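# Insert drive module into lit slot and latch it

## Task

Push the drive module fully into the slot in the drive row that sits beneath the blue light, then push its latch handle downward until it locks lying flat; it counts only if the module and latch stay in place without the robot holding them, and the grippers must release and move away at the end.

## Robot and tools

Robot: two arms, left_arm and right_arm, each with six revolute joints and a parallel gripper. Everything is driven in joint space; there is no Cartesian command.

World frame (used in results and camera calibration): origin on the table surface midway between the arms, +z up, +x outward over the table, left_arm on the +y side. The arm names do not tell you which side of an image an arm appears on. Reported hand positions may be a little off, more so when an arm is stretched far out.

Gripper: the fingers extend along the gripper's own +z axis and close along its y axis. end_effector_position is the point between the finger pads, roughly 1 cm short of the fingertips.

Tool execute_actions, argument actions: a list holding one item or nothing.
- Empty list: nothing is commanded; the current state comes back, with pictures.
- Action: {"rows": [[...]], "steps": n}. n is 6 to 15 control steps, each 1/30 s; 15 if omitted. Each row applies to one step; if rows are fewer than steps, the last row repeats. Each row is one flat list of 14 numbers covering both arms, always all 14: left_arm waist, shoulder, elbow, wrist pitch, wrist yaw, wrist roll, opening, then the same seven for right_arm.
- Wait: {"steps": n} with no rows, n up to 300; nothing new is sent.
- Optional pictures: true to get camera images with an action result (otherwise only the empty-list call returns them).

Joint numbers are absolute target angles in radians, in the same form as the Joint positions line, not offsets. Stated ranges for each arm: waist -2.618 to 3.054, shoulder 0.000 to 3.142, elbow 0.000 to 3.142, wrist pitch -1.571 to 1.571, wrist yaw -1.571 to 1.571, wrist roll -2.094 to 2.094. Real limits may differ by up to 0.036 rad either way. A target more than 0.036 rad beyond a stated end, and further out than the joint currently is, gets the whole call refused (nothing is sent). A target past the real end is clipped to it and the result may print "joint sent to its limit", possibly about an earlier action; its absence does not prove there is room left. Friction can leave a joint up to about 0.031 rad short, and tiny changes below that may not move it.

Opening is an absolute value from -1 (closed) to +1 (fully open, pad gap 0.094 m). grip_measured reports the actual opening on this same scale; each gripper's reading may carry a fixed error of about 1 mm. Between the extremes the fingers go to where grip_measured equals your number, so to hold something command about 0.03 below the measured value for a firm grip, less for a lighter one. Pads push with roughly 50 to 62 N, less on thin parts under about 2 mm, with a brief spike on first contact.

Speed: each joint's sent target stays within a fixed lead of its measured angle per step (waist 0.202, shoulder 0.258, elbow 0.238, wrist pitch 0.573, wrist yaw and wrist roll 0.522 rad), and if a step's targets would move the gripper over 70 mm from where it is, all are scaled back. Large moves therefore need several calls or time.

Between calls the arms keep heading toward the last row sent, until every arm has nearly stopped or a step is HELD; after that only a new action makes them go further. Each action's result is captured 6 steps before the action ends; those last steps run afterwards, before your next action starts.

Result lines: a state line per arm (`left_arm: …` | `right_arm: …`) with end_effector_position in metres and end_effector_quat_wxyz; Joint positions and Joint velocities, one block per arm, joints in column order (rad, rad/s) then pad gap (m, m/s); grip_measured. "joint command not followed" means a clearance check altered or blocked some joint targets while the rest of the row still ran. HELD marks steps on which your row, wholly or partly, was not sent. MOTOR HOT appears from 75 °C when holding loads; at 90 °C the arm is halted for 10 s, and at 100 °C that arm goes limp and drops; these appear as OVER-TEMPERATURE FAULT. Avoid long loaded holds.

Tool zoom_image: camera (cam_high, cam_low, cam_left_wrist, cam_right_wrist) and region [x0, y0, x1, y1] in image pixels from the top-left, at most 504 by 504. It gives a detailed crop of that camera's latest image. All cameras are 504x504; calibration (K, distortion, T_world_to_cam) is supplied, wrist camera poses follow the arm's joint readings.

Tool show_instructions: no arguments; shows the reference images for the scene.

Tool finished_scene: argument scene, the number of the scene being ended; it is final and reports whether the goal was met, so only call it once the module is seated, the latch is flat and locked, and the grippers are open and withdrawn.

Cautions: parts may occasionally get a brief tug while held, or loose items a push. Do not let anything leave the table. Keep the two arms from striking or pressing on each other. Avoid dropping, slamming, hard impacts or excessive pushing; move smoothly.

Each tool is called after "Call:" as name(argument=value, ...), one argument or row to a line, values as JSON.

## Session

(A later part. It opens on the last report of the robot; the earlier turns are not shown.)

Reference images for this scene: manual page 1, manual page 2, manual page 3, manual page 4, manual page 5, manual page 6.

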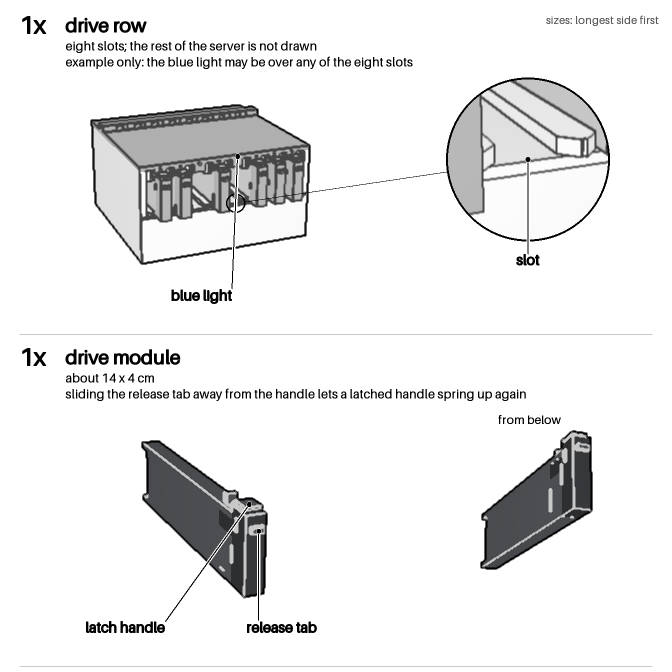

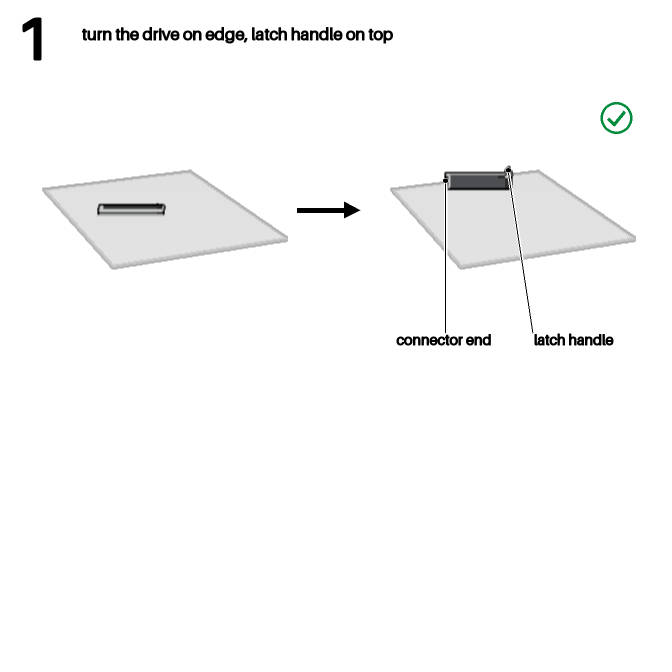

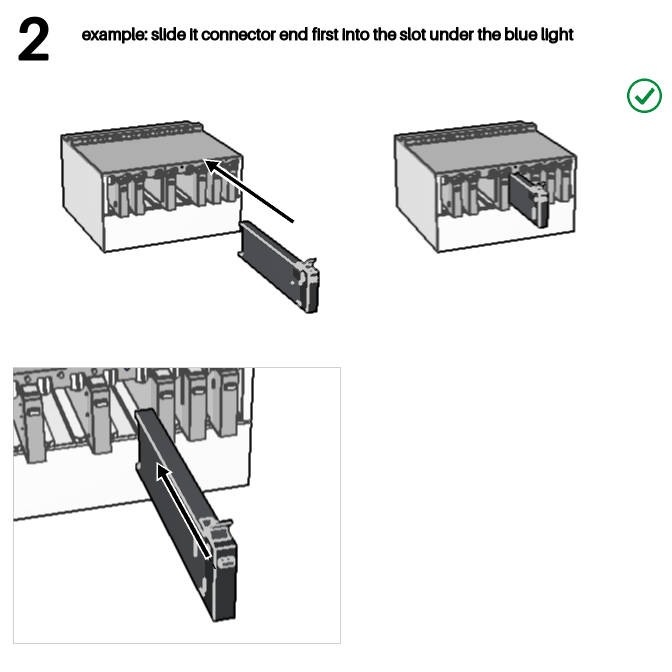

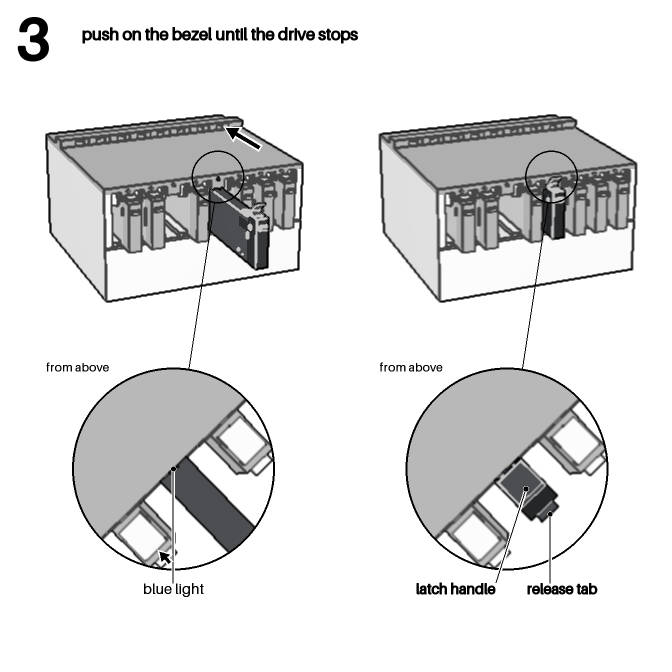

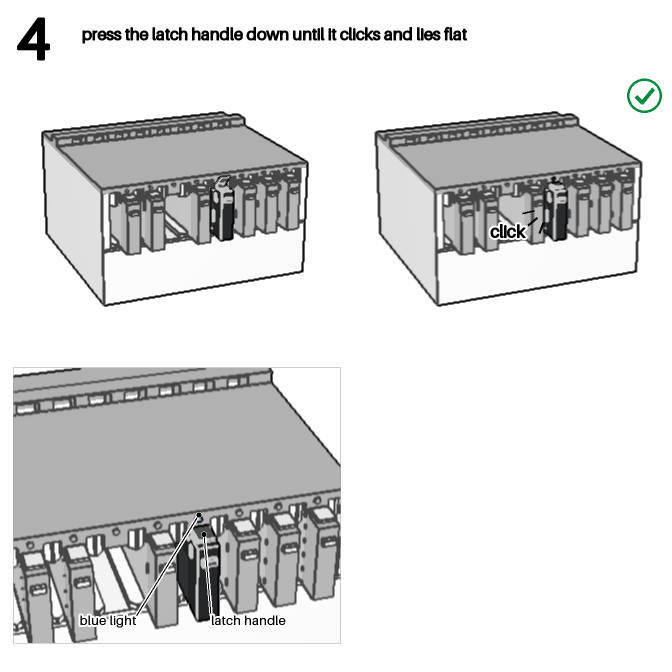

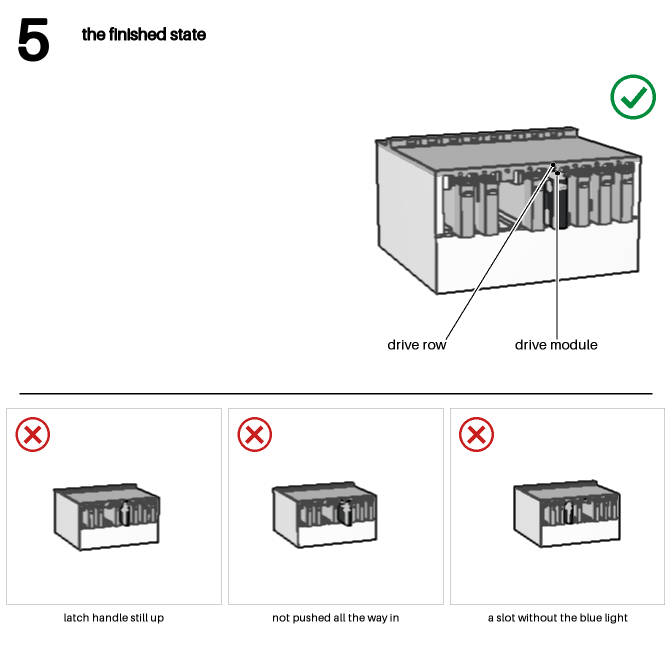

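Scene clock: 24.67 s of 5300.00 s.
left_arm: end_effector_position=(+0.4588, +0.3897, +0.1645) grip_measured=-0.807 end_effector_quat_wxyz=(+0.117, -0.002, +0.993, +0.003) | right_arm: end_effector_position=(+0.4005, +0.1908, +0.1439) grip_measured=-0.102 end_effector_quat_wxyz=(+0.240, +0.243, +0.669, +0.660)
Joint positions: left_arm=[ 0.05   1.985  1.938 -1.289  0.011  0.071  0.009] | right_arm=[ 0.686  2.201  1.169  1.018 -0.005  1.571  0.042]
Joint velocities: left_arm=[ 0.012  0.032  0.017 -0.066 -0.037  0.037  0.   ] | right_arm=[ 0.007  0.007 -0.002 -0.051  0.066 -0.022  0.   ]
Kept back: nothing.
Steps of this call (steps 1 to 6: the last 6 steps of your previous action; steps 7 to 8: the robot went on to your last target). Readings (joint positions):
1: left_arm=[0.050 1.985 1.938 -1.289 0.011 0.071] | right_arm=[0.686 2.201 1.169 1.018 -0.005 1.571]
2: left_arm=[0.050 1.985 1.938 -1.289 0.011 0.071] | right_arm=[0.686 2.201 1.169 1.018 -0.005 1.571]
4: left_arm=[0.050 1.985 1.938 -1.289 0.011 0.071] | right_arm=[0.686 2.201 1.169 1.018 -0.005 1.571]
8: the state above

Call:
execute_actions(
  actions=[
    {"rows":[[0.05,1.96,1.91,-1.28,0.02,0.066,-0.845,0.68,2.195,1.19,1.02,0,1.58,-0.1],[0.05,1.95,1.895,-1.27,0.02,0.066,-0.845,0.68,2.195,1.19,1.02,0,1.58,-0.1],[0.05,1.94,1.88,-1.26,0.02,0.066,-0.845,0.68,2.195,1.19,1.02,0,1.58,-0.1],[0.05,1.93,1.865,-1.25,0.02,0.066,-0.845,0.68,2.195,1.19,1.02,0,1.58,-0.1],[0.05,1.92,1.85,-1.235,0.02,0.066,-0.845,0.68,2.195,1.19,1.02,0,1.58,-0.1],[0.05,1.91,1.835,-1.22,0.02,0.066,-0.845,0.68,2.195,1.19,1.02,0,1.58,-0.1],[0.05,1.9,1.82,-1.21,0.02,0.066,-0.845,0.68,2.195,1.19,1.02,0,1.58,-0.1],[0.05,1.89,1.805,-1.2,0.02,0.066,-0.845,0.68,2.195,1.19,1.02,0,1.58,-0.1],[0.05,1.89,1.795,-1.19,0.02,0.066,-0.845,0.68,2.195,1.19,1.02,0,1.58,-0.1],[0.05,1.89,1.795,-1.186,0.02,0.066,-0.845,0.68,2.195,1.19,1.02,0,1.58,-0.1]],"steps":15},
  ],
)

Call:
execute_actions(
  actions=[
    {"rows":[[0.05,1.89,1.795,-1.186,0.02,0.066,-0.845,0.68,2.195,1.19,1.02,0,1.58,-0.1],[0.05,1.89,1.795,-1.186,0.02,0.066,-0.845,0.68,2.195,1.19,1.02,0,1.58,-0.1],[0.05,1.925,1.84,-1.19,0.02,0.066,-0.845,0.68,2.195,1.19,1.02,0,1.58,-0.1],[0.05,1.93,1.847,-1.19,0.02,0.066,-0.845,0.68,2.195,1.19,1.02,0,1.58,-0.1],[0.05,1.936,1.854,-1.19,0.02,0.066,-0.845,0.68,2.195,1.19,1.02,0,1.58,-0.1]],"steps":15},
  ],
)

Call:
execute_actions(
  actions=[
    {"steps":8},
  ],
  pictures=true,
)

Call:
zoom_image(
  camera="cam_high",
  region=[85, 250, 195, 320],
)

Call:
zoom_image(
  camera="cam_right_wrist",
  region=[190, 150, 330, 320],
)

Scene clock: 26.00 s of 5300.00 s.
left_arm: end_effector_position=(+0.4444, +0.3886, +0.1554) grip_measured=-0.807 end_effector_quat_wxyz=(+0.110, -0.002, +0.994, +0.002) | right_arm: end_effector_position=(+0.4005, +0.1908, +0.1439) grip_measured=-0.102 end_effector_quat_wxyz=(+0.240, +0.243, +0.669, +0.660)
Joint positions: left_arm=[ 0.05   1.93   1.828 -1.248  0.011  0.071  0.009] | right_arm=[ 0.686  2.201  1.169  1.018 -0.005  1.571  0.042]
Joint velocities: left_arm=[-0.012 -0.222 -0.393  0.154 -0.037 -0.066 -0.001] | right_arm=[-0.002 -0.007  0.007  0.007 -0.125 -0.022  0.   ]
Steps of this call (steps 1 to 15: the robot went on to your last target; steps 16 to 31: nothing new was sent; steps 32 to 40: the first 9 steps of this action). Readings (joint positions):
32: left_arm=[0.050 1.983 1.937 -1.289 0.011 0.071] | right_arm=[0.686 2.201 1.169 1.018 -0.005 1.571]
33: left_arm=[0.050 1.979 1.932 -1.286 0.011 0.071] | right_arm=[0.686 2.201 1.169 1.018 -0.005 1.571]
35: left_arm=[0.050 1.967 1.907 -1.278 0.011 0.071] | right_arm=[0.686 2.201 1.169 1.018 -0.005 1.571]
39: left_arm=[0.050 1.937 1.843 -1.255 0.011 0.071] | right_arm=[0.686 2.201 1.169 1.018 -0.005 1.571]
40: the state above

Scene clock: 26.50 s of 5300.00 s.
left_arm: end_effector_position=(+0.4528, +0.3892, +0.1591) grip_measured=-0.807 end_effector_quat_wxyz=(+0.131, -0.002, +0.991, +0.004) | right_arm: end_effector_position=(+0.4005, +0.1908, +0.1439) grip_measured=-0.102 end_effector_quat_wxyz=(+0.240, +0.243, +0.669, +0.660)
Joint positions: left_arm=[ 0.05   1.925  1.826 -1.21   0.011  0.071  0.009] | right_arm=[ 0.686  2.201  1.169  1.018 -0.005  1.571  0.042]
Joint velocities: left_arm=[ 0.007  0.012  0.042  0.037 -0.022 -0.022 -0.001] | right_arm=[ 0.007 -0.012 -0.007 -0.007  0.066 -0.081  0.   ]
Steps of this call (steps 1 to 6: the last 6 steps of your previous action; steps 7 to 15: the first 9 steps of this action). Readings (joint positions):
7: left_arm=[0.050 1.919 1.810 -1.218 0.011 0.071] | right_arm=[0.686 2.201 1.169 1.018 -0.005 1.571]
8: left_arm=[0.050 1.919 1.810 -1.215 0.011 0.071] | right_arm=[0.686 2.201 1.169 1.018 -0.005 1.571]
10: left_arm=[0.050 1.919 1.810 -1.213 0.011 0.071] | right_arm=[0.686 2.201 1.169 1.018 -0.005 1.571]
14: left_arm=[0.050 1.925 1.825 -1.210 0.011 0.071] | right_arm=[0.686 2.201 1.169 1.018 -0.005 1.571]
15: the state above

Scene clock: 26.77 s of 5300.00 s.
left_arm: end_effector_position=(+0.4530, +0.3892, +0.1594) grip_measured=-0.807 end_effector_quat_wxyz=(+0.131, -0.002, +0.991, +0.004) | right_arm: end_effector_position=(+0.4005, +0.1908, +0.1439) grip_measured=-0.102 end_effector_quat_wxyz=(+0.240, +0.243, +0.669, +0.660)
Joint positions: left_arm=[ 0.05   1.925  1.827 -1.21   0.011  0.071  0.009] | right_arm=[ 0.686  2.201  1.169  1.018 -0.005  1.571  0.042]
Joint velocities: left_arm=[ 0.017  0.022 -0.002 -0.037 -0.037  0.066 -0.001] | right_arm=[ 0.002 -0.012  0.012 -0.007 -0.022 -0.007  0.   ]
Kept back: nothing.
Steps of this call (steps 1 to 6: the last 6 steps of your previous action; steps 7 to 8: the robot went on to your last target). Readings (joint positions):
1: left_arm=[0.050 1.925 1.826 -1.210 0.011 0.071] | right_arm=[0.686 2.201 1.169 1.018 -0.005 1.571]
2: left_arm=[0.050 1.925 1.827 -1.210 0.011 0.071] | right_arm=[0.686 2.201 1.169 1.018 -0.005 1.571]
4: left_arm=[0.050 1.925 1.827 -1.210 0.011 0.071] | right_arm=[0.686 2.201 1.169 1.018 -0.005 1.571]
8: the state above
camera_calibration (this result's frames):
cam_left_wrist: T_world_to_cam=[[0.0321418, -0.999163, -0.0253097, 0.379407], [-0.986781, -0.0357475, 0.158067, 0.475074], [-0.158839, 0.0198946, -0.987104, 0.33942], [0, 0, 0, 1]] pos_world=[0.510512, 0.389319, 0.269552]
cam_right_wrist: T_world_to_cam=[[-0.181871, 0.119015, -0.976094, 0.197782], [-0.982953, 0.00521751, 0.183785, 0.399427], [0.0269658, 0.992879, 0.116037, -0.117661], [0, 0, 0, 1]] pos_world=[0.431761, 0.0912001, 0.133299]

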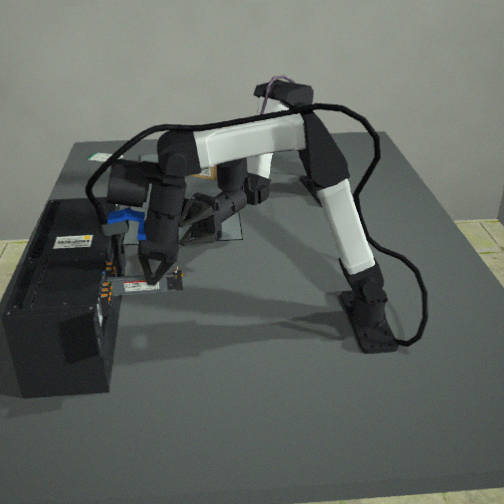

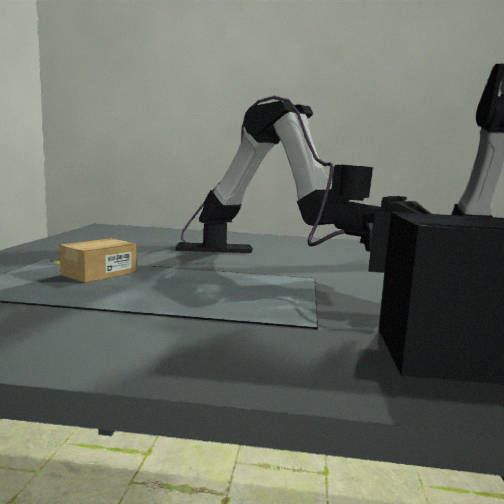

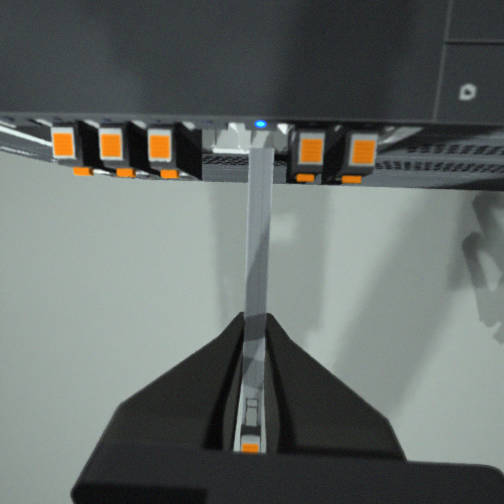

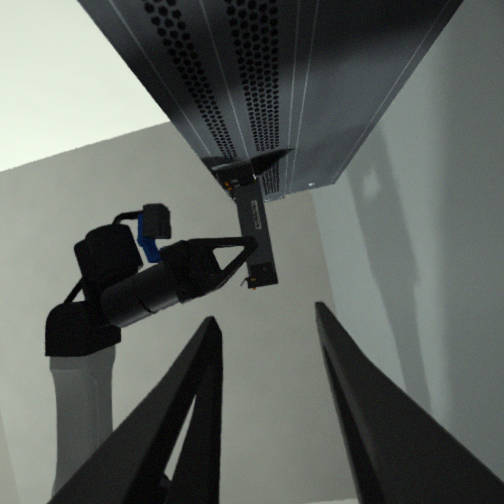

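Region (85, 250, 195, 320) of cam_high's 504x504 image, scaled by 4.582, with more detail than that image has; it fills the top 321 rows of this view, and the rest is white.

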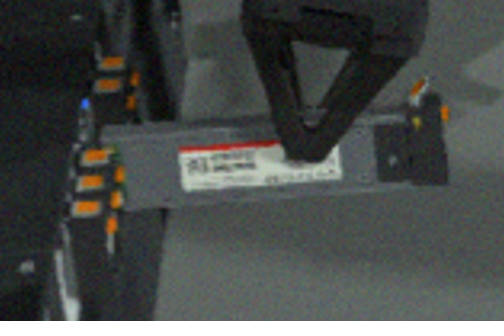

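Region (190, 150, 330, 320) of cam_right_wrist's 504x504 image, scaled by 2.965, with more detail than that image has; it fills the left 415 columns of this view, and the rest is white.

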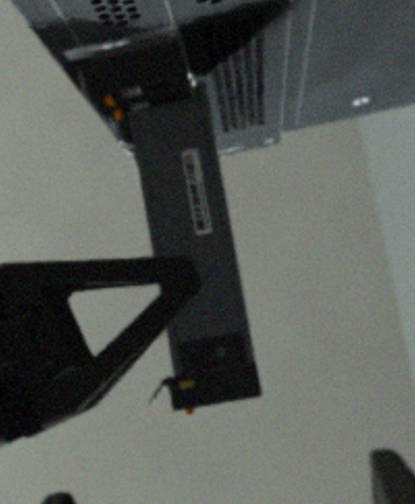

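Call:
execute_actions(
  actions=[
    {"rows":[[0.05,1.925,1.862,-1.21,0.02,0.066,-0.845,0.68,2.195,1.19,1.02,0,1.58,-0.1],[0.05,1.925,1.868,-1.21,0.02,0.066,-0.845,0.68,2.195,1.19,1.02,0,1.58,-0.1],[0.05,1.925,1.874,-1.21,0.02,0.066,-0.845,0.68,2.195,1.19,1.02,0,1.58,-0.1]],"steps":15},
  ],
  pictures=true,
)

Call:
zoom_image(
  camera="cam_high",
  region=[85, 250, 195, 320],
)

Call:
zoom_image(
  camera="cam_right_wrist",
  region=[190, 150, 330, 320],
)

Scene clock: 27.57 s of 5300.00 s.
left_arm: end_effector_position=(+0.4571, +0.3896, +0.1662) grip_measured=-0.807 end_effector_quat_wxyz=(+0.142, -0.002, +0.990, +0.005) | right_arm: end_effector_position=(+0.4005, +0.1908, +0.1439) grip_measured=-0.102 end_effector_quat_wxyz=(+0.240, +0.243, +0.669, +0.660)
Joint positions: left_arm=[ 0.05   1.925  1.848 -1.21   0.011  0.071  0.009] | right_arm=[ 0.686  2.201  1.169  1.018 -0.005  1.571  0.042]
Joint velocities: left_arm=[-0.002 -0.017 -0.007  0.007 -0.037 -0.022  0.   ] | right_arm=[-0.002  0.002  0.017  0.007 -0.022 -0.051 -0.001]
Steps of this call (steps 1 to 15: the robot went on to your last target; steps 16 to 24: the first 9 steps of this action). Readings (joint positions):
16: left_arm=[0.050 1.925 1.827 -1.210 0.011 0.071] | right_arm=[0.686 2.201 1.169 1.018 -0.005 1.571]
17: left_arm=[0.050 1.925 1.828 -1.210 0.011 0.071] | right_arm=[0.686 2.201 1.169 1.018 -0.005 1.571]
19: left_arm=[0.050 1.925 1.837 -1.210 0.011 0.071] | right_arm=[0.686 2.201 1.169 1.018 -0.005 1.571]
23: left_arm=[0.050 1.925 1.848 -1.210 0.011 0.071] | right_arm=[0.686 2.201 1.169 1.018 -0.005 1.571]
24: the state above
camera_calibration (this result's frames):
cam_left_wrist: T_world_to_cam=[[0.0326811, -0.999121, -0.0262461, 0.379658], [-0.989871, -0.0359861, 0.137334, 0.483025], [-0.138157, 0.021492, -0.990177, 0.337229], [0, 0, 0, 1]] pos_world=[0.512315, 0.389458, 0.277545]
cam_right_wrist: T_world_to_cam=[[-0.181871, 0.119015, -0.976094, 0.197782], [-0.982953, 0.00521751, 0.183785, 0.399427], [0.0269658, 0.992879, 0.116037, -0.117661], [0, 0, 0, 1]] pos_world=[0.431761, 0.0912001, 0.133299]

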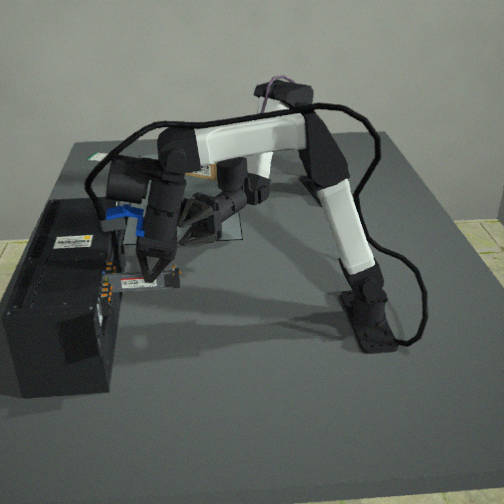

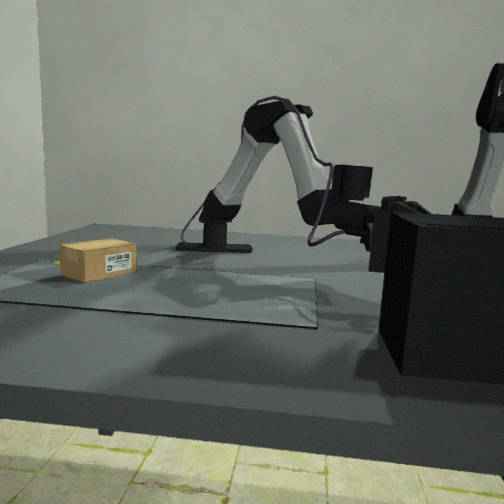

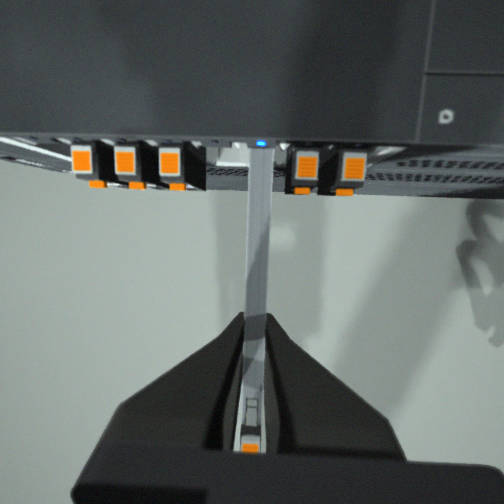

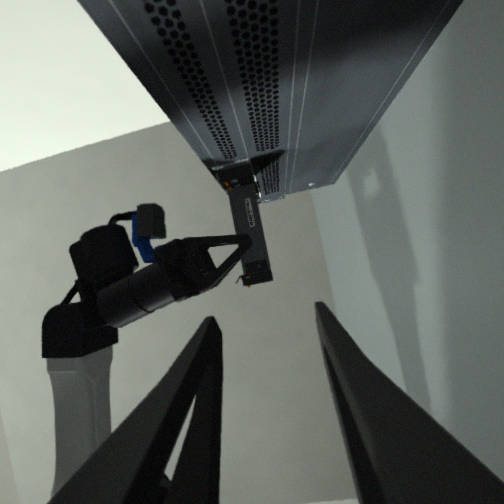

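Region (85, 250, 195, 320) of cam_high's 504x504 image, scaled by 4.582, with more detail than that image has; it fills the top 321 rows of this view, and the rest is white.

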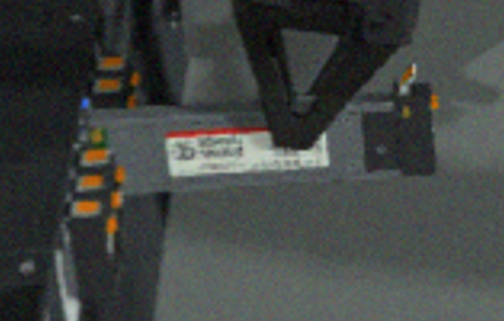

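Region (190, 150, 330, 320) of cam_right_wrist's 504x504 image, scaled by 2.965, with more detail than that image has; it fills the left 415 columns of this view, and the rest is white.

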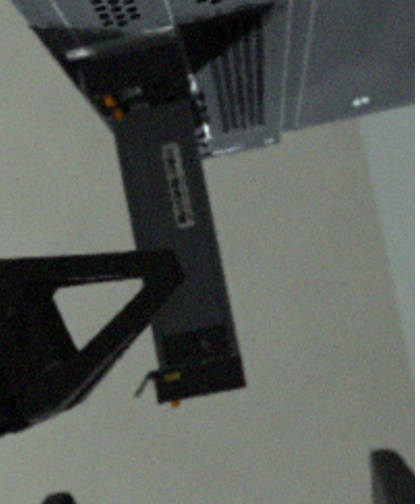

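Call:
execute_actions(
  actions=[
    {"rows":[[0.05,1.94,1.874,-1.21,0.02,0.066,-0.845,0.68,2.195,1.19,1.02,0,1.58,-0.1],[0.05,1.94,1.874,-1.21,0.02,0.066,-0.845,0.68,2.195,1.19,1.02,0,1.58,-0.1],[0.05,1.94,1.874,-1.21,0.02,0.066,-0.845,0.68,2.195,1.19,1.02,0,1.58,-0.1],[0.05,1.94,1.874,-1.21,0.02,0.066,-0.845,0.68,2.195,1.19,1.02,0,1.58,-0.1]],"steps":12},
  ],
)

Scene clock: 28.20 s of 5300.00 s.
left_arm: end_effector_position=(+0.4571, +0.3896, +0.1662) grip_measured=-0.807 end_effector_quat_wxyz=(+0.142, -0.002, +0.990, +0.005) | right_arm: end_effector_position=(+0.4005, +0.1908, +0.1439) grip_measured=-0.102 end_effector_quat_wxyz=(+0.240, +0.243, +0.669, +0.660)
Joint positions: left_arm=[ 0.05   1.925  1.848 -1.21   0.011  0.071  0.009] | right_arm=[ 0.686  2.201  1.169  1.018 -0.005  1.571  0.042]
Joint velocities: left_arm=[-0.007 -0.012 -0.002  0.037  0.022 -0.037 -0.001] | right_arm=[ 0.002  0.012 -0.002  0.051 -0.022 -0.007 -0.   ]
Steps of this call (steps 1 to 6: the last 6 steps of your previous action; steps 7 to 13: the robot went on to your last target; steps 14 to 19: the first 6 steps of this action). Readings (joint positions):
14: left_arm=[0.050 1.925 1.848 -1.210 0.011 0.071] | right_arm=[0.686 2.201 1.169 1.018 -0.005 1.571]
15: left_arm=[0.050 1.925 1.848 -1.210 0.011 0.071] | right_arm=[0.686 2.201 1.169 1.018 -0.005 1.571]
17: left_arm=[0.050 1.925 1.848 -1.210 0.011 0.071] | right_arm=[0.686 2.201 1.169 1.018 -0.005 1.571]
19: the state above

Call:
execute_actions(
  actions=[
    {"rows":[[0.05,1.952,1.874,-1.21,0.02,0.066,-0.845,0.68,2.195,1.19,1.02,0,1.58,-0.1],[0.05,1.95,1.874,-1.21,0.02,0.066,-0.845,0.68,2.195,1.19,1.02,0,1.58,-0.1],[0.05,1.94,1.874,-1.21,0.02,0.066,-0.845,0.68,2.195,1.19,1.02,0,1.58,-0.1]],"steps":13},
  ],
)

Scene clock: 28.63 s of 5300.00 s.
left_arm: end_effector_position=(+0.4576, +0.3896, +0.1624) grip_measured=-0.807 end_effector_quat_wxyz=(+0.137, -0.002, +0.991, +0.005) | right_arm: end_effector_position=(+0.4005, +0.1908, +0.1439) grip_measured=-0.102 end_effector_quat_wxyz=(+0.240, +0.243, +0.669, +0.660)
Joint positions: left_arm=[ 0.05   1.934  1.848 -1.21   0.011  0.071  0.009] | right_arm=[ 0.686  2.201  1.169  1.018 -0.005  1.571  0.042]
Joint velocities: left_arm=[-0.017  0.012  0.022  0.051  0.007  0.022 -0.   ] | right_arm=[-0.012 -0.002  0.012 -0.037 -0.022  0.022 -0.   ]
Steps of this call (steps 1 to 6: the last 6 steps of your previous action; steps 7 to 13: the first 7 steps of this action). Readings (joint positions):
7: left_arm=[0.050 1.926 1.848 -1.210 0.011 0.071] | right_arm=[0.686 2.201 1.169 1.018 -0.005 1.571]
8: left_arm=[0.050 1.928 1.848 -1.210 0.011 0.071] | right_arm=[0.686 2.201 1.169 1.018 -0.005 1.571]
10: left_arm=[0.050 1.933 1.848 -1.210 0.011 0.071] | right_arm=[0.686 2.201 1.169 1.018 -0.005 1.571]
13: the state above

Call:
execute_actions(
  actions=[
    {"rows":[[0.05,1.94,1.884,-1.21,0.02,0.066,-0.845,0.68,2.195,1.19,1.02,0,1.58,-0.1],[0.05,1.95,1.888,-1.21,0.02,0.066,-0.845,0.68,2.195,1.19,1.02,0,1.58,-0.1],[0.05,1.953,1.892,-1.212,0.02,0.066,-0.845,0.68,2.195,1.19,1.02,0,1.58,-0.1],[0.05,1.956,1.896,-1.214,0.02,0.066,-0.845,0.68,2.195,1.19,1.02,0,1.58,-0.1],[0.05,1.959,1.90,-1.216,0.02,0.066,-0.845,0.68,2.195,1.19,1.02,0,1.58,-0.1],[0.05,1.962,1.904,-1.218,0.02,0.066,-0.845,0.68,2.195,1.19,1.02,0,1.58,-0.1],[0.05,1.965,1.908,-1.22,0.02,0.066,-0.845,0.68,2.195,1.19,1.02,0,1.58,-0.1],[0.05,1.968,1.912,-1.222,0.02,0.066,-0.845,0.68,2.195,1.19,1.02,0,1.58,-0.1],[0.05,1.971,1.916,-1.224,0.02,0.066,-0.845,0.68,2.195,1.19,1.02,0,1.58,-0.1],[0.05,1.972,1.92,-1.226,0.02,0.066,-0.845,0.68,2.195,1.19,1.02,0,1.58,-0.1]],"steps":15},
  ],
)

Call:
execute_actions(
  actions=[
    {"steps":8},
  ],
)

Scene clock: 29.40 s of 5300.00 s.
left_arm: end_effector_position=(+0.4582, +0.3896, +0.1636) grip_measured=-0.807 end_effector_quat_wxyz=(+0.131, -0.002, +0.991, +0.004) | right_arm: end_effector_position=(+0.4005, +0.1908, +0.1439) grip_measured=-0.102 end_effector_quat_wxyz=(+0.240, +0.243, +0.669, +0.660)
Joint positions: left_arm=[ 0.05   1.951  1.88  -1.237  0.011  0.071  0.009] | right_arm=[ 0.686  2.201  1.169  1.018 -0.005  1.571  0.042]
Joint velocities: left_arm=[-0.007  0.066  0.11  -0.095 -0.037 -0.037  0.   ] | right_arm=[ 0.012  0.007 -0.002  0.022 -0.007  0.022 -0.   ]
Steps of this call (steps 1 to 6: the last 6 steps of your previous action; steps 7 to 14: the robot went on to your last target; steps 15 to 23: the first 9 steps of this action). Readings (joint positions):
15: left_arm=[0.050 1.934 1.848 -1.210 0.011 0.071] | right_arm=[0.686 2.201 1.169 1.018 -0.005 1.571]
16: left_arm=[0.050 1.935 1.850 -1.211 0.011 0.071] | right_arm=[0.686 2.201 1.169 1.018 -0.005 1.571]
18: left_arm=[0.050 1.939 1.859 -1.218 0.011 0.071] | right_arm=[0.686 2.201 1.169 1.018 -0.005 1.571]
22: left_arm=[0.050 1.949 1.876 -1.234 0.011 0.071] | right_arm=[0.686 2.201 1.169 1.018 -0.005 1.571]
23: the state above

Scene clock: 29.67 s of 5300.00 s.
left_arm: end_effector_position=(+0.4582, +0.3897, +0.1638) grip_measured=-0.807 end_effector_quat_wxyz=(+0.128, -0.002, +0.992, +0.004) | right_arm: end_effector_position=(+0.4005, +0.1908, +0.1439) grip_measured=-0.102 end_effector_quat_wxyz=(+0.240, +0.243, +0.669, +0.660)
Joint positions: left_arm=[ 0.05   1.957  1.891 -1.247  0.011  0.071  0.009] | right_arm=[ 0.686  2.201  1.169  1.018 -0.005  1.571  0.042]
Joint velocities: left_arm=[-0.027  0.007  0.012 -0.051 -0.007  0.11  -0.   ] | right_arm=[ 0.007  0.012  0.002  0.051 -0.066  0.037 -0.001]
Kept back: nothing.
Steps of this call (steps 1 to 6: the last 6 steps of your previous action; steps 7 to 8: the robot went on to your last target). Readings (joint positions):
1: left_arm=[0.050 1.953 1.884 -1.241 0.011 0.071] | right_arm=[0.686 2.201 1.169 1.018 -0.005 1.571]
2: left_arm=[0.050 1.955 1.887 -1.244 0.011 0.071] | right_arm=[0.686 2.201 1.169 1.018 -0.005 1.571]
4: left_arm=[0.050 1.956 1.890 -1.247 0.011 0.071] | right_arm=[0.686 2.201 1.169 1.018 -0.005 1.571]
8: the state above

Call:
execute_actions(
  actions=[
    {"rows":[[0.05,1.957,1.91,-1.265,0.02,0.066,-0.845,0.68,2.195,1.19,1.02,0,1.58,-0.1],[0.05,1.957,1.91,-1.265,0.02,0.066,-0.845,0.68,2.195,1.19,1.02,0,1.58,-0.1],[0.05,1.925,1.91,-1.265,0.02,0.066,-0.845,0.68,2.195,1.19,1.02,0,1.58,-0.1],[0.05,1.925,1.91,-1.26,0.02,0.066,-0.845,0.68,2.195,1.19,1.02,0,1.58,-0.1],[0.05,1.93,1.91,-1.26,0.02,0.066,-0.845,0.68,2.195,1.19,1.02,0,1.58,-0.1]],"steps":15},
  ],
)

Scene clock: 30.27 s of 5300.00 s.
left_arm: end_effector_position=(+0.4571, +0.3896, +0.1636) grip_measured=-0.807 end_effector_quat_wxyz=(+0.126, -0.002, +0.992, +0.004) | right_arm: end_effector_position=(+0.4005, +0.1908, +0.1439) grip_measured=-0.102 end_effector_quat_wxyz=(+0.240, +0.243, +0.669, +0.660)
Joint positions: left_arm=[ 0.05   1.957  1.891 -1.253  0.011  0.071  0.009] | right_arm=[ 0.686  2.201  1.169  1.018 -0.005  1.571  0.042]
Joint velocities: left_arm=[ 0.002 -0.002 -0.012  0.007  0.007  0.022 -0.001] | right_arm=[-0.007  0.012 -0.017  0.037  0.037 -0.081  0.001]
Steps of this call (steps 1 to 9: the robot went on to your last target; steps 10 to 18: the first 9 steps of this action). Readings (joint positions):
10: left_arm=[0.050 1.957 1.891 -1.249 0.011 0.071] | right_arm=[0.686 2.201 1.169 1.018 -0.005 1.571]
11: left_arm=[0.050 1.957 1.891 -1.251 0.011 0.071] | right_arm=[0.686 2.201 1.169 1.018 -0.005 1.571]
13: left_arm=[0.050 1.957 1.891 -1.253 0.011 0.071] | right_arm=[0.686 2.201 1.169 1.018 -0.005 1.571]
17: left_arm=[0.050 1.957 1.891 -1.253 0.011 0.071] | right_arm=[0.686 2.201 1.169 1.018 -0.005 1.571]
18: the state above

Call:
execute_actions(
  actions=[
    {"rows":[[0.05,1.91,1.91,-1.26,0.02,0.066,-0.845,0.68,2.195,1.19,1.02,0,1.58,-0.1],[0.05,1.915,1.91,-1.26,0.02,0.066,-0.845,0.68,2.195,1.19,1.02,0,1.58,-0.1],[0.05,1.922,1.91,-1.26,0.02,0.066,-0.845,0.68,2.195,1.19,1.02,0,1.58,-0.1]],"steps":14},
  ],
)

Scene clock: 30.73 s of 5300.00 s.
left_arm: end_effector_position=(+0.4562, +0.3895, +0.1677) grip_measured=-0.807 end_effector_quat_wxyz=(+0.130, -0.002, +0.991, +0.004) | right_arm: end_effector_position=(+0.4005, +0.1908, +0.1439) grip_measured=-0.102 end_effector_quat_wxyz=(+0.240, +0.243, +0.669, +0.660)
Joint positions: left_arm=[ 0.05   1.947  1.891 -1.254  0.011  0.071  0.009] | right_arm=[ 0.686  2.201  1.169  1.018 -0.005  1.571  0.042]
Joint velocities: left_arm=[-0.007 -0.012 -0.017  0.007  0.007 -0.066 -0.   ] | right_arm=[-0.002  0.027  0.022 -0.022 -0.007  0.022 -0.   ]
Steps of this call (steps 1 to 6: the last 6 steps of your previous action; steps 7 to 14: the first 8 steps of this action). Readings (joint positions):
7: left_arm=[0.050 1.955 1.891 -1.253 0.011 0.071] | right_arm=[0.686 2.201 1.169 1.018 -0.005 1.571]
8: left_arm=[0.050 1.954 1.891 -1.254 0.011 0.071] | right_arm=[0.686 2.201 1.169 1.018 -0.005 1.571]
10: left_arm=[0.050 1.949 1.891 -1.254 0.011 0.071] | right_arm=[0.686 2.201 1.169 1.018 -0.005 1.571]
14: the state above

Call:
execute_actions(
  actions=[
    {"rows":[[0.05,1.972,1.91,-1.25,0.02,0.066,-0.845,0.68,2.195,1.19,1.02,0,1.58,-0.1],[0.05,1.967,1.91,-1.25,0.02,0.066,-0.845,0.68,2.195,1.19,1.02,0,1.58,-0.1],[0.05,1.959,1.91,-1.25,0.02,0.066,-0.845,0.68,2.195,1.19,1.02,0,1.58,-0.1]],"steps":13},
  ],
)

Call:
execute_actions(
  actions=[
    {"rows":[[0.05,1.959,1.91,-1.215,0.02,0.066,-0.845,0.68,2.195,1.19,1.02,0,1.58,-0.1]],"steps":15},
  ],
)

Scene clock: 31.37 s of 5300.00 s.
left_arm: end_effector_position=(+0.4566, +0.3895, +0.1652) grip_measured=-0.807 end_effector_quat_wxyz=(+0.127, -0.002, +0.992, +0.004) | right_arm: end_effector_position=(+0.4005, +0.1908, +0.1439) grip_measured=-0.102 end_effector_quat_wxyz=(+0.240, +0.243, +0.669, +0.660)
Joint positions: left_arm=[ 0.05   1.953  1.891 -1.254  0.011  0.071  0.009] | right_arm=[ 0.686  2.201  1.169  1.018 -0.005  1.571  0.042]
Joint velocities: left_arm=[-0.002  0.022 -0.007  0.022 -0.007 -0.051 -0.   ] | right_arm=[ 0.007 -0.022  0.002  0.022 -0.051  0.022  0.001]
Steps of this call (steps 1 to 6: the last 6 steps of your previous action; steps 7 to 12: the robot went on to your last target; steps 13 to 19: the first 7 steps of this action). Readings (joint positions):
13: left_arm=[0.050 1.948 1.891 -1.254 0.011 0.071] | right_arm=[0.686 2.201 1.169 1.018 -0.005 1.571]
14: left_arm=[0.050 1.950 1.891 -1.254 0.011 0.071] | right_arm=[0.686 2.201 1.169 1.018 -0.005 1.571]
16: left_arm=[0.050 1.953 1.891 -1.254 0.011 0.071] | right_arm=[0.686 2.201 1.169 1.018 -0.005 1.571]
19: the state above

Scene clock: 31.87 s of 5300.00 s.
left_arm: end_effector_position=(+0.4590, +0.3897, +0.1659) grip_measured=-0.807 end_effector_quat_wxyz=(+0.132, -0.002, +0.991, +0.004) | right_arm: end_effector_position=(+0.4005, +0.1908, +0.1439) grip_measured=-0.102 end_effector_quat_wxyz=(+0.240, +0.243, +0.669, +0.660)
Joint positions: left_arm=[ 0.05   1.953  1.891 -1.244  0.011  0.071  0.009] | right_arm=[ 0.686  2.201  1.169  1.018 -0.005  1.571  0.042]
Joint velocities: left_arm=[-0.007  0.002 -0.007 -0.037  0.007  0.007  0.   ] | right_arm=[-0.002 -0.007 -0.017 -0.037  0.022  0.007  0.   ]
Steps of this call (steps 1 to 6: the last 6 steps of your previous action; steps 7 to 15: the first 9 steps of this action). Readings (joint positions):
7: left_arm=[0.050 1.953 1.891 -1.252 0.011 0.071] | right_arm=[0.686 2.201 1.169 1.018 -0.005 1.571]
8: left_arm=[0.050 1.953 1.891 -1.250 0.011 0.071] | right_arm=[0.686 2.201 1.169 1.018 -0.005 1.571]
10: left_arm=[0.050 1.953 1.891 -1.244 0.011 0.071] | right_arm=[0.686 2.201 1.169 1.018 -0.005 1.571]
14: left_arm=[0.050 1.953 1.891 -1.244 0.011 0.071] | right_arm=[0.686 2.201 1.169 1.018 -0.005 1.571]
15: the state above

Call:
execute_actions(
  actions=[],
)

Call:
zoom_image(
  camera="cam_high",
  region=[90, 255, 140, 305],
)

Call:
zoom_image(
  camera="cam_left_wrist",
  region=[200, 120, 330, 220],
)

Call:
zoom_image(
  camera="cam_right_wrist",
  region=[210, 155, 280, 225],
)

Scene clock: 32.10 s of 5300.00 s.
left_arm: end_effector_position=(+0.4590, +0.3897, +0.1659) grip_measured=-0.807 end_effector_quat_wxyz=(+0.132, -0.002, +0.991, +0.004) | right_arm: end_effector_position=(+0.4005, +0.1908, +0.1439) grip_measured=-0.102 end_effector_quat_wxyz=(+0.240, +0.243, +0.669, +0.660)
Joint positions: left_arm=[ 0.05   1.953  1.891 -1.244  0.011  0.071  0.009] | right_arm=[ 0.686  2.201  1.169  1.018 -0.005  1.571  0.042]
Joint velocities: left_arm=[ 0.017 -0.002  0.002  0.051  0.022  0.007  0.001] | right_arm=[-0.002  0.002 -0.017  0.007 -0.022  0.066  0.   ]
Kept back: nothing.
Steps of this call (steps 1 to 6: the last 6 steps of your previous action; step 7: the robot went on to your last target). Readings (joint positions):
1: left_arm=[0.050 1.953 1.891 -1.244 0.011 0.071] | right_arm=[0.686 2.201 1.169 1.018 -0.005 1.571]
2: left_arm=[0.050 1.953 1.891 -1.244 0.011 0.071] | right_arm=[0.686 2.201 1.169 1.018 -0.005 1.571]
4: left_arm=[0.050 1.953 1.891 -1.244 0.011 0.071] | right_arm=[0.686 2.201 1.169 1.018 -0.005 1.571]
7: the state above
camera_calibration (this result's frames):
cam_left_wrist: T_world_to_cam=[[0.0321997, -0.999158, -0.0254124, 0.379831], [-0.987139, -0.0357751, 0.155808, 0.480557], [-0.156586, 0.0200686, -0.98746, 0.34573], [0, 0, 0, 1]] pos_world=[0.516282, 0.389765, 0.276172]
cam_right_wrist: T_world_to_cam=[[-0.181871, 0.119015, -0.976094, 0.197782], [-0.982953, 0.00521751, 0.183785, 0.399427], [0.0269658, 0.992879, 0.116037, -0.117661], [0, 0, 0, 1]] pos_world=[0.431761, 0.0912001, 0.133299]

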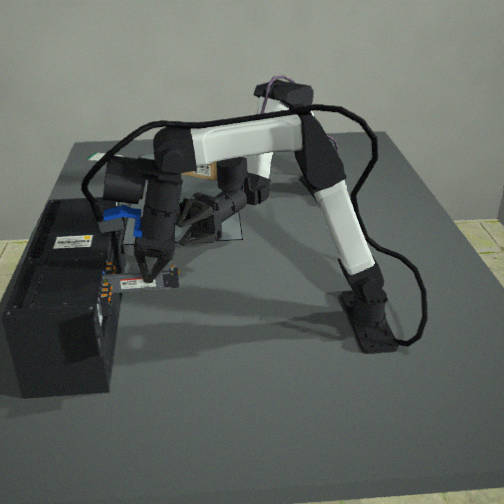

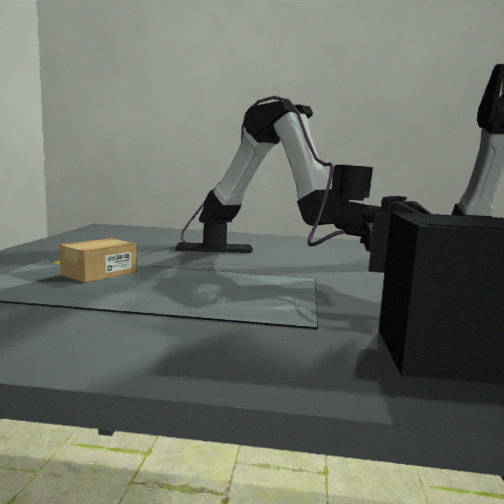

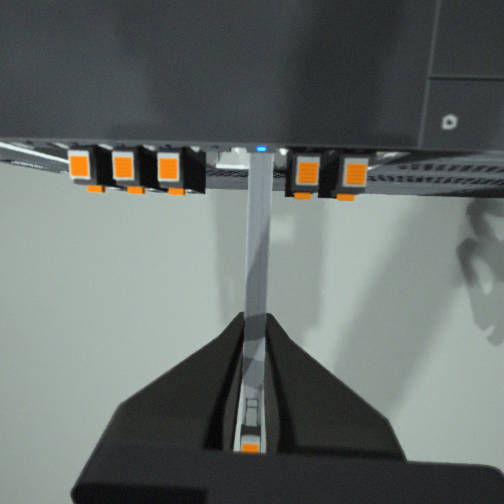

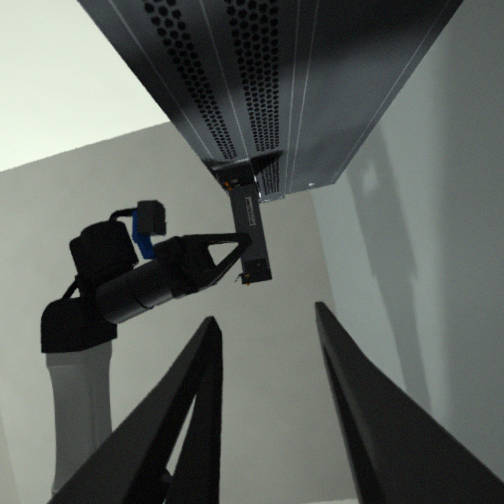

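Region (90, 255, 140, 305) of cam_high's 504x504 image, scaled by 10.080, with more detail than that image has.

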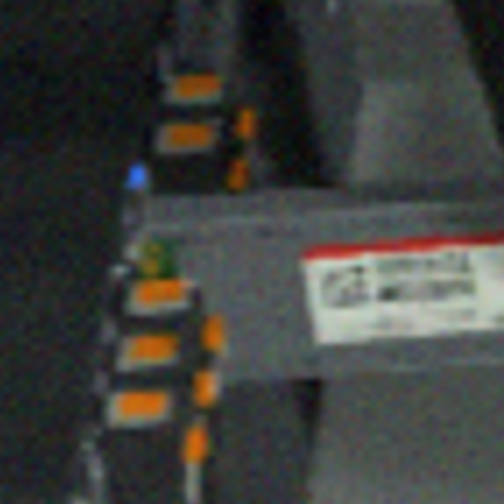

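Region (200, 120, 330, 220) of cam_left_wrist's 504x504 image, scaled by 3.877, with more detail than that image has; it fills the top 388 rows of this view, and the rest is white.

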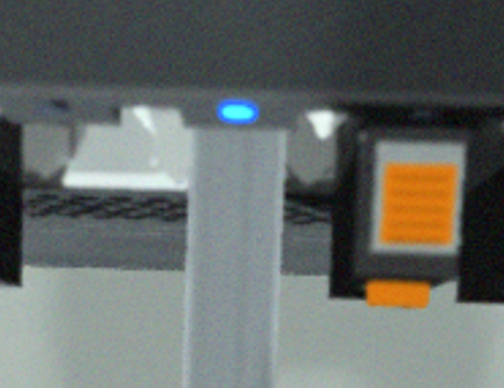

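Region (210, 155, 280, 225) of cam_right_wrist's 504x504 image, scaled by 7.200, with more detail than that image has.

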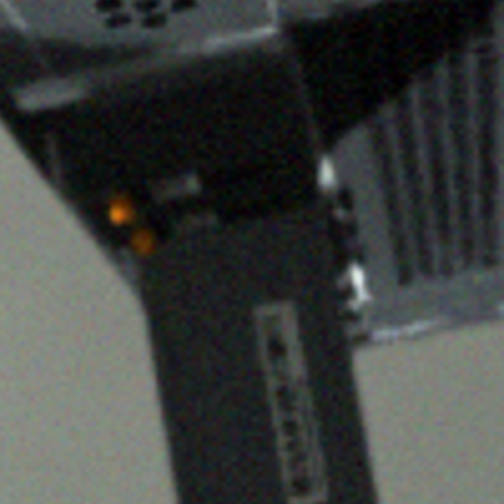

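Call:
execute_actions(
  actions=[
    {"rows":[[0.05,1.95,1.925,-1.24,0.02,0.066,-0.845,0.68,2.195,1.19,1.02,0,1.58,-0.1],[0.05,1.95,1.93,-1.24,0.02,0.066,-0.845,0.68,2.195,1.19,1.02,0,1.58,-0.1],[0.05,1.95,1.926,-1.24,0.02,0.066,-0.845,0.68,2.195,1.19,1.02,0,1.58,-0.1],[0.05,1.95,1.926,-1.24,0.02,0.066,-0.845,0.68,2.195,1.19,1.02,0,1.58,-0.1],[0.05,1.95,1.926,-1.24,0.02,0.066,-0.845,0.68,2.195,1.19,1.02,0,1.58,-0.1],[0.05,1.95,1.926,-1.215,0.02,0.066,-0.845,0.68,2.195,1.19,1.02,0,1.58,-0.1]],"steps":15},
  ],
)

Call:
execute_actions(
  actions=[
    {"steps":7},
  ],
)

Scene clock: 33.03 s of 5300.00 s.
left_arm: end_effector_position=(+0.4590, +0.3897, +0.1659) grip_measured=-0.807 end_effector_quat_wxyz=(+0.132, -0.002, +0.991, +0.004) | right_arm: end_effector_position=(+0.4005, +0.1908, +0.1439) grip_measured=-0.102 end_effector_quat_wxyz=(+0.240, +0.243, +0.669, +0.660)
Joint positions: left_arm=[ 0.05   1.953  1.891 -1.244  0.011  0.071  0.009] | right_arm=[ 0.686  2.201  1.169  1.018 -0.005  1.571  0.042]
Joint velocities: left_arm=[ 0.022  0.007 -0.002 -0.051  0.037 -0.007  0.   ] | right_arm=[ 0.012  0.007 -0.002 -0.022  0.007  0.007  0.   ]
Steps of this call (steps 1 to 15: the robot went on to your last target; steps 16 to 19: nothing new was sent; steps 20 to 28: the first 9 steps of this action). Readings (joint positions):
20: left_arm=[0.050 1.953 1.891 -1.244 0.011 0.071] | right_arm=[0.686 2.201 1.169 1.018 -0.005 1.571]
21: left_arm=[0.050 1.953 1.891 -1.244 0.011 0.071] | right_arm=[0.686 2.201 1.169 1.018 -0.005 1.571]
23: left_arm=[0.050 1.953 1.891 -1.244 0.011 0.071] | right_arm=[0.686 2.201 1.169 1.018 -0.005 1.571]
27: left_arm=[0.050 1.953 1.891 -1.244 0.011 0.071] | right_arm=[0.686 2.201 1.169 1.018 -0.005 1.571]
28: the state above

Scene clock: 33.27 s of 5300.00 s.
left_arm: end_effector_position=(+0.4590, +0.3897, +0.1659) grip_measured=-0.807 end_effector_quat_wxyz=(+0.132, -0.002, +0.991, +0.004) | right_arm: end_effector_position=(+0.4005, +0.1908, +0.1439) grip_measured=-0.102 end_effector_quat_wxyz=(+0.240, +0.243, +0.669, +0.660)
Joint positions: left_arm=[ 0.05   1.953  1.891 -1.244  0.011  0.071  0.009] | right_arm=[ 0.686  2.201  1.169  1.018 -0.005  1.571  0.042]
Joint velocities: left_arm=[ 0.012 -0.002  0.012  0.007  0.022  0.051 -0.001] | right_arm=[ 0.002  0.002 -0.012  0.066 -0.022 -0.095  0.   ]
Kept back: nothing.
Steps of this call (steps 1 to 6: the last 6 steps of your previous action; step 7: the robot went on to your last target). Readings (joint positions):
1: left_arm=[0.050 1.953 1.891 -1.244 0.011 0.071] | right_arm=[0.686 2.201 1.169 1.018 -0.005 1.571]
2: left_arm=[0.050 1.953 1.891 -1.244 0.011 0.071] | right_arm=[0.686 2.201 1.169 1.018 -0.005 1.571]
4: left_arm=[0.050 1.953 1.891 -1.244 0.011 0.071] | right_arm=[0.686 2.201 1.169 1.018 -0.005 1.571]
7: the state above

Call:
execute_actions(
  actions=[
    {"rows":[[0.05,1.974,1.92,-1.215,0.02,0.066,-0.845,0.68,2.195,1.19,1.02,0,1.58,-0.1],[0.05,1.968,1.92,-1.215,0.02,0.066,-0.845,0.68,2.195,1.19,1.02,0,1.58,-0.1],[0.05,1.964,1.92,-1.215,0.02,0.066,-0.845,0.68,2.195,1.19,1.02,0,1.58,-0.1]],"steps":15},
  ],
)

Scene clock: 33.90 s of 5300.00 s.
left_arm: end_effector_position=(+0.4607, +0.3898, +0.1653) grip_measured=-0.807 end_effector_quat_wxyz=(+0.134, -0.002, +0.991, +0.004) | right_arm: end_effector_position=(+0.4005, +0.1908, +0.1439) grip_measured=-0.102 end_effector_quat_wxyz=(+0.240, +0.243, +0.669, +0.660)
Joint positions: left_arm=[ 0.05   1.955  1.891 -1.237  0.011  0.071  0.009] | right_arm=[ 0.686  2.201  1.169  1.018 -0.005  1.571  0.042]
Joint velocities: left_arm=[-0.002  0.022 -0.002 -0.037  0.007  0.037 -0.001] | right_arm=[-0.002 -0.007  0.002  0.007  0.066 -0.007 -0.001]
Steps of this call (steps 1 to 10: the robot went on to your last target; steps 11 to 19: the first 9 steps of this action). Readings (joint positions):
11: left_arm=[0.050 1.954 1.891 -1.243 0.011 0.071] | right_arm=[0.686 2.201 1.169 1.018 -0.005 1.571]
12: left_arm=[0.050 1.955 1.891 -1.242 0.011 0.071] | right_arm=[0.686 2.201 1.169 1.018 -0.005 1.571]
14: left_arm=[0.050 1.955 1.891 -1.239 0.011 0.071] | right_arm=[0.686 2.201 1.169 1.018 -0.005 1.571]
18: left_arm=[0.050 1.955 1.891 -1.237 0.011 0.071] | right_arm=[0.686 2.201 1.169 1.018 -0.005 1.571]
19: the state above

Call:
execute_actions(
  actions=[
    {"rows":[[0.045,1.977,1.925,-1.225,0.02,0.066,-0.845,0.68,2.195,1.19,1.02,0,1.58,-0.1],[0.045,1.983,1.933,-1.227,0.02,0.066,-0.845,0.68,2.195,1.19,1.02,0,1.58,-0.1],[0.045,1.989,1.941,-1.23,0.02,0.066,-0.845,0.68,2.195,1.19,1.02,0,1.58,-0.1],[0.044,1.995,1.949,-1.233,0.02,0.066,-0.845,0.68,2.195,1.19,1.02,0,1.58,-0.1],[0.044,2.001,1.957,-1.236,0.02,0.066,-0.845,0.68,2.195,1.19,1.02,0,1.58,-0.1],[0.043,2.007,1.965,-1.239,0.02,0.066,-0.845,0.68,2.195,1.19,1.02,0,1.58,-0.1],[0.043,2.013,1.973,-1.242,0.02,0.066,-0.845,0.68,2.195,1.19,1.02,0,1.58,-0.1],[0.042,2.019,1.981,-1.245,0.02,0.066,-0.845,0.68,2.195,1.19,1.02,0,1.58,-0.1],[0.042,2.025,1.989,-1.248,0.02,0.066,-0.845,0.68,2.195,1.19,1.02,0,1.58,-0.1],[0.041,2.031,1.997,-1.251,0.02,0.066,-0.845,0.68,2.195,1.19,1.02,0,1.58,-0.1],[0.041,2.037,2.005,-1.254,0.02,0.066,-0.845,0.68,2.195,1.19,1.02,0,1.58,-0.1],[0.04,2.043,2.013,-1.257,0.02,0.066,-0.845,0.68,2.195,1.19,1.02,0,1.58,-0.1],[0.04,2.048,2.021,-1.26,0.02,0.066,-0.845,0.68,2.195,1.19,1.02,0,1.58,-0.1],[0.04,2.051,2.029,-1.262,0.02,0.066,-0.845,0.68,2.195,1.19,1.02,0,1.58,-0.1],[0.04,2.052,2.036,-1.263,0.02,0.066,-0.845,0.68,2.195,1.19,1.02,0,1.58,-0.1]],"steps":15},
  ],
)

Call:
execute_actions(
  actions=[
    {"steps":11},
  ],
)

Scene clock: 35.00 s of 5300.00 s.
left_arm: end_effector_position=(+0.4736, +0.3902, +0.1641) grip_measured=-0.807 end_effector_quat_wxyz=(+0.139, -0.002, +0.990, +0.003) | right_arm: end_effector_position=(+0.4005, +0.1908, +0.1439) grip_measured=-0.102 end_effector_quat_wxyz=(+0.240, +0.243, +0.669, +0.660)
Joint positions: left_arm=[ 0.05   2.002  1.95  -1.24   0.015  0.071  0.009] | right_arm=[ 0.686  2.201  1.169  1.018 -0.005  1.571  0.042]
Joint velocities: left_arm=[ 0.007  0.173  0.232 -0.022  0.051 -0.081  0.001] | right_arm=[-0.017 -0.017 -0.002  0.007  0.051 -0.037 -0.001]
Steps of this call (steps 1 to 6: the last 6 steps of your previous action; steps 7 to 15: the robot went on to your last target; steps 16 to 24: nothing new was sent; steps 25 to 33: the first 9 steps of this action). Readings (joint positions):
25: left_arm=[0.050 1.956 1.891 -1.237 0.011 0.071] | right_arm=[0.686 2.201 1.169 1.018 -0.005 1.571]
26: left_arm=[0.050 1.960 1.896 -1.237 0.011 0.071] | right_arm=[0.686 2.201 1.169 1.018 -0.005 1.571]
28: left_arm=[0.050 1.971 1.910 -1.237 0.012 0.071] | right_arm=[0.686 2.201 1.169 1.018 -0.005 1.571]
32: left_arm=[0.050 1.996 1.942 -1.239 0.015 0.071] | right_arm=[0.686 2.201 1.169 1.018 -0.005 1.571]
33: the state above

Scene clock: 35.37 s of 5300.00 s.
left_arm: end_effector_position=(+0.4833, +0.3904, +0.1644) grip_measured=-0.807 end_effector_quat_wxyz=(+0.142, -0.001, +0.990, +0.002) | right_arm: end_effector_position=(+0.4005, +0.1908, +0.1439) grip_measured=-0.102 end_effector_quat_wxyz=(+0.240, +0.243, +0.669, +0.660)
Joint positions: left_arm=[ 0.05   2.042  2.008 -1.254  0.017  0.071  0.009] | right_arm=[ 0.686  2.201  1.169  1.018 -0.005  1.571  0.042]
Joint velocities: left_arm=[ 0.002  0.012  0.007  0.037  0.081 -0.066 -0.001] | right_arm=[ 0.012 -0.017  0.002 -0.007  0.037  0.022 -0.   ]
Kept back: nothing.
Steps of this call (steps 1 to 6: the last 6 steps of your previous action; steps 7 to 11: the robot went on to your last target). Readings (joint positions):
1: left_arm=[0.050 2.008 1.958 -1.241 0.015 0.071] | right_arm=[0.686 2.201 1.169 1.018 -0.005 1.571]
2: left_arm=[0.050 2.013 1.966 -1.243 0.016 0.071] | right_arm=[0.686 2.201 1.169 1.018 -0.005 1.571]
4: left_arm=[0.050 2.024 1.982 -1.248 0.016 0.071] | right_arm=[0.686 2.201 1.169 1.018 -0.005 1.571]
8: left_arm=[0.050 2.040 2.005 -1.254 0.017 0.071] | right_arm=[0.686 2.201 1.169 1.018 -0.005 1.571]
11: the state above


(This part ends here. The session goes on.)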